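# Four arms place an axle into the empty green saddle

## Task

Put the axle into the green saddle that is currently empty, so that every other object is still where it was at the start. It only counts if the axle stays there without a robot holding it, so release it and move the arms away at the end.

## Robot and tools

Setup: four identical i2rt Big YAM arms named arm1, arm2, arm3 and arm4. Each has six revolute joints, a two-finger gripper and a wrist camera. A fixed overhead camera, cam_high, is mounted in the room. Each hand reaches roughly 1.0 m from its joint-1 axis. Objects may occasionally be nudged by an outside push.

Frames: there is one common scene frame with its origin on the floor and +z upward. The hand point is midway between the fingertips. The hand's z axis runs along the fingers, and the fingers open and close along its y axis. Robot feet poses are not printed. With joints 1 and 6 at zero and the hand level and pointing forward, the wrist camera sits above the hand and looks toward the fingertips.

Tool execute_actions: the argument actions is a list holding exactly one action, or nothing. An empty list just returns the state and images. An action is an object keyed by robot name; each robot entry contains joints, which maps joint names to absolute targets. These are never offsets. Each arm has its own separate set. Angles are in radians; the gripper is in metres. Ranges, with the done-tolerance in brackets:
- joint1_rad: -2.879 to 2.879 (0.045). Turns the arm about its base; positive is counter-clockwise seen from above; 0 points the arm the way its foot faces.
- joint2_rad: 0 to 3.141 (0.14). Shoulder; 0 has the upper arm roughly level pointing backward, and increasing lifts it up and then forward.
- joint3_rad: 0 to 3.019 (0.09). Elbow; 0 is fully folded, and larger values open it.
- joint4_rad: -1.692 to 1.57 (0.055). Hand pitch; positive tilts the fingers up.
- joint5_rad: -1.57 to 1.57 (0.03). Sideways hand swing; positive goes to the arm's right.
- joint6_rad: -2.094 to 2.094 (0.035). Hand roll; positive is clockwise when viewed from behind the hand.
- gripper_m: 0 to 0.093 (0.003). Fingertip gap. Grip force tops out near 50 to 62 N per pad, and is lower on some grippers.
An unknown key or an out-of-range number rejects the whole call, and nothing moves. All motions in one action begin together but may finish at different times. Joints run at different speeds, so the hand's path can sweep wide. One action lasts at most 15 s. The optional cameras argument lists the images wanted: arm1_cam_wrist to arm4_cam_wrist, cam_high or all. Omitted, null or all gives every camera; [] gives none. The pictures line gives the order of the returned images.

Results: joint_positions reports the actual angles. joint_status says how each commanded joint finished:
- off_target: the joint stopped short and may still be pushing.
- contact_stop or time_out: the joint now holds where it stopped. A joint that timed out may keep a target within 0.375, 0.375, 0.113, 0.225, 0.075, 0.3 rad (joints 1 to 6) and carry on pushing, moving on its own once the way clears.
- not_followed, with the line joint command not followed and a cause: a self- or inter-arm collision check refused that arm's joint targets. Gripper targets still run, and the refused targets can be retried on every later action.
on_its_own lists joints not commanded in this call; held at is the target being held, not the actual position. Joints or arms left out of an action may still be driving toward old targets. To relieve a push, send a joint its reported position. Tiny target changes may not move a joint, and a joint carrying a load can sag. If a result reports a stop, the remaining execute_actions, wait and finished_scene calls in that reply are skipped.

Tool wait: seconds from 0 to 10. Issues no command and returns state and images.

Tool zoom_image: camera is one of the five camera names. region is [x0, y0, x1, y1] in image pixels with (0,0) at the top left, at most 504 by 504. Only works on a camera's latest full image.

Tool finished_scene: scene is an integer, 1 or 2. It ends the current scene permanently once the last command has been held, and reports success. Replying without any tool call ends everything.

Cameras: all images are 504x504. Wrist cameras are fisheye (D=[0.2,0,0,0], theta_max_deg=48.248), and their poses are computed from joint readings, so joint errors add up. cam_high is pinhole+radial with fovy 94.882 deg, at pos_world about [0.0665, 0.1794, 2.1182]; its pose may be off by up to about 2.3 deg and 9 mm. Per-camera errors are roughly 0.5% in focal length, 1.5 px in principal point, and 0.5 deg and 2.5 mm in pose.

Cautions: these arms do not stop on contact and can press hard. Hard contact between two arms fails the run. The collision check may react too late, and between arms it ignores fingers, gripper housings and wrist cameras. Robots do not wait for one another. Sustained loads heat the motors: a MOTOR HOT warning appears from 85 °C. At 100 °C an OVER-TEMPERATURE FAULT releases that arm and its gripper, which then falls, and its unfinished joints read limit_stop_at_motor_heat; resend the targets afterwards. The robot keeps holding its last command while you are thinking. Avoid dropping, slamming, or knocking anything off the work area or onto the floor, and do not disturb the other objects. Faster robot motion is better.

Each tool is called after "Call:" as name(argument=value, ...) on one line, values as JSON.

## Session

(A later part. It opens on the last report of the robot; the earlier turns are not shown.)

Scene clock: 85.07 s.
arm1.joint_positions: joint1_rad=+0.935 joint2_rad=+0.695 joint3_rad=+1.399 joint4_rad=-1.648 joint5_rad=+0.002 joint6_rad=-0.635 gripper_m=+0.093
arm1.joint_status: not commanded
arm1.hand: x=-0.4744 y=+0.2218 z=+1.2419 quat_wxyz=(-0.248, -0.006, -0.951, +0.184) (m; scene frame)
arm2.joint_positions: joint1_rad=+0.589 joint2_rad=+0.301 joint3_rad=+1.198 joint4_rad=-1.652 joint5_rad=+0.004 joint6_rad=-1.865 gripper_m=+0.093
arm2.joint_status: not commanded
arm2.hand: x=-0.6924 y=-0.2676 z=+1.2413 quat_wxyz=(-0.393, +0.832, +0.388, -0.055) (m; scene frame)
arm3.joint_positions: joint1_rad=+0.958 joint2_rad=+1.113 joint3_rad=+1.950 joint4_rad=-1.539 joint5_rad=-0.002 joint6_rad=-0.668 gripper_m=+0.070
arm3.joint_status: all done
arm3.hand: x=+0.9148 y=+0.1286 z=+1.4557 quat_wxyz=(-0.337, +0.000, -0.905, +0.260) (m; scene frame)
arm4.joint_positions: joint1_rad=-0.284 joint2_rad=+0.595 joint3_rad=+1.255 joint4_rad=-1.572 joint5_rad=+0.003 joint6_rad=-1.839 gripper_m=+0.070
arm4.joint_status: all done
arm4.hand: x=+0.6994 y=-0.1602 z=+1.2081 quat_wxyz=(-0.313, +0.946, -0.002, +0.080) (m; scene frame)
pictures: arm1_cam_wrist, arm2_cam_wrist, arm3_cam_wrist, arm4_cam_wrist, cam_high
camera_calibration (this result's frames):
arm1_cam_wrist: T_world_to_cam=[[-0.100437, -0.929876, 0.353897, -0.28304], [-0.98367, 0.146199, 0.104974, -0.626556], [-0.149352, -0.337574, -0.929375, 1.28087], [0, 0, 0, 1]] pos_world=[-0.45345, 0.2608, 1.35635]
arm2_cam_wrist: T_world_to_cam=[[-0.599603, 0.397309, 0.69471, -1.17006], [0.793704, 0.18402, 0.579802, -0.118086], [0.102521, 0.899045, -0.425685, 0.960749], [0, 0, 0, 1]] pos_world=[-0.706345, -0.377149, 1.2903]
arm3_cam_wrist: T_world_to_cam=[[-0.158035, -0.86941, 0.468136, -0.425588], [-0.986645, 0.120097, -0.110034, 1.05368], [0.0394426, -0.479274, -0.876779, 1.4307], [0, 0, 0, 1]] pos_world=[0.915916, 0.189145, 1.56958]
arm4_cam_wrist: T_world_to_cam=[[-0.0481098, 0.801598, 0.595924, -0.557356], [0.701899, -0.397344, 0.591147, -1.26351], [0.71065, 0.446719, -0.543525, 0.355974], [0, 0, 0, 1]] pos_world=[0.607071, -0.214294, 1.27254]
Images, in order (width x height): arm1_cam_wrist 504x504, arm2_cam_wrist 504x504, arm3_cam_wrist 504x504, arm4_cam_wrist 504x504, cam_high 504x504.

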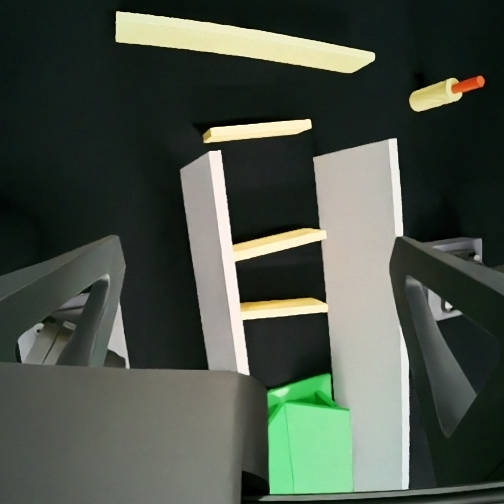

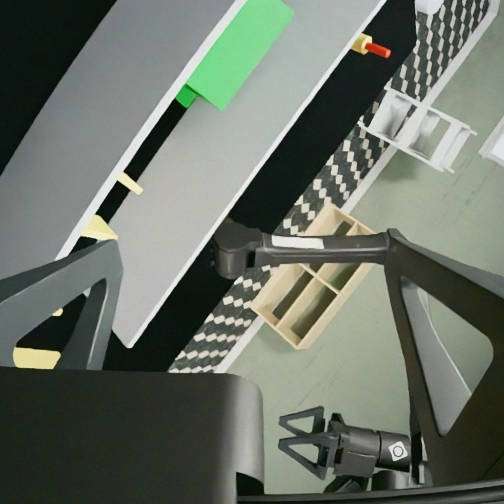

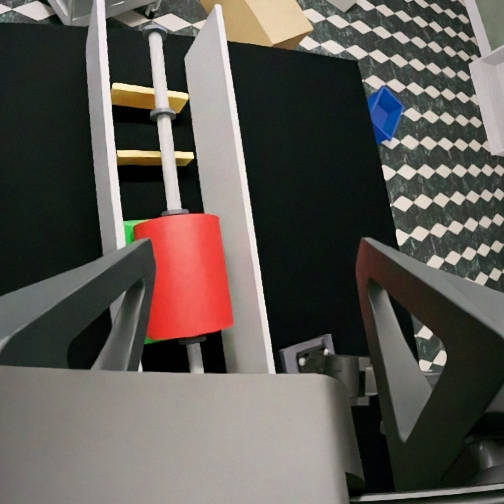

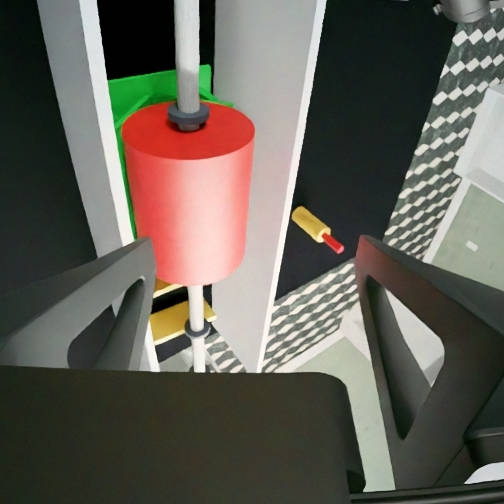

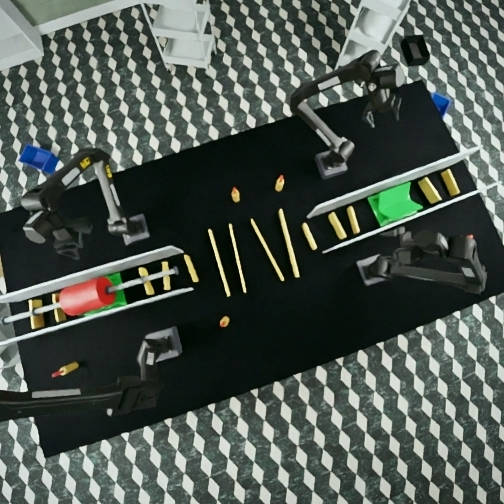

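Call:
finished_scene(scene=2)

The scene is finished: the task was done.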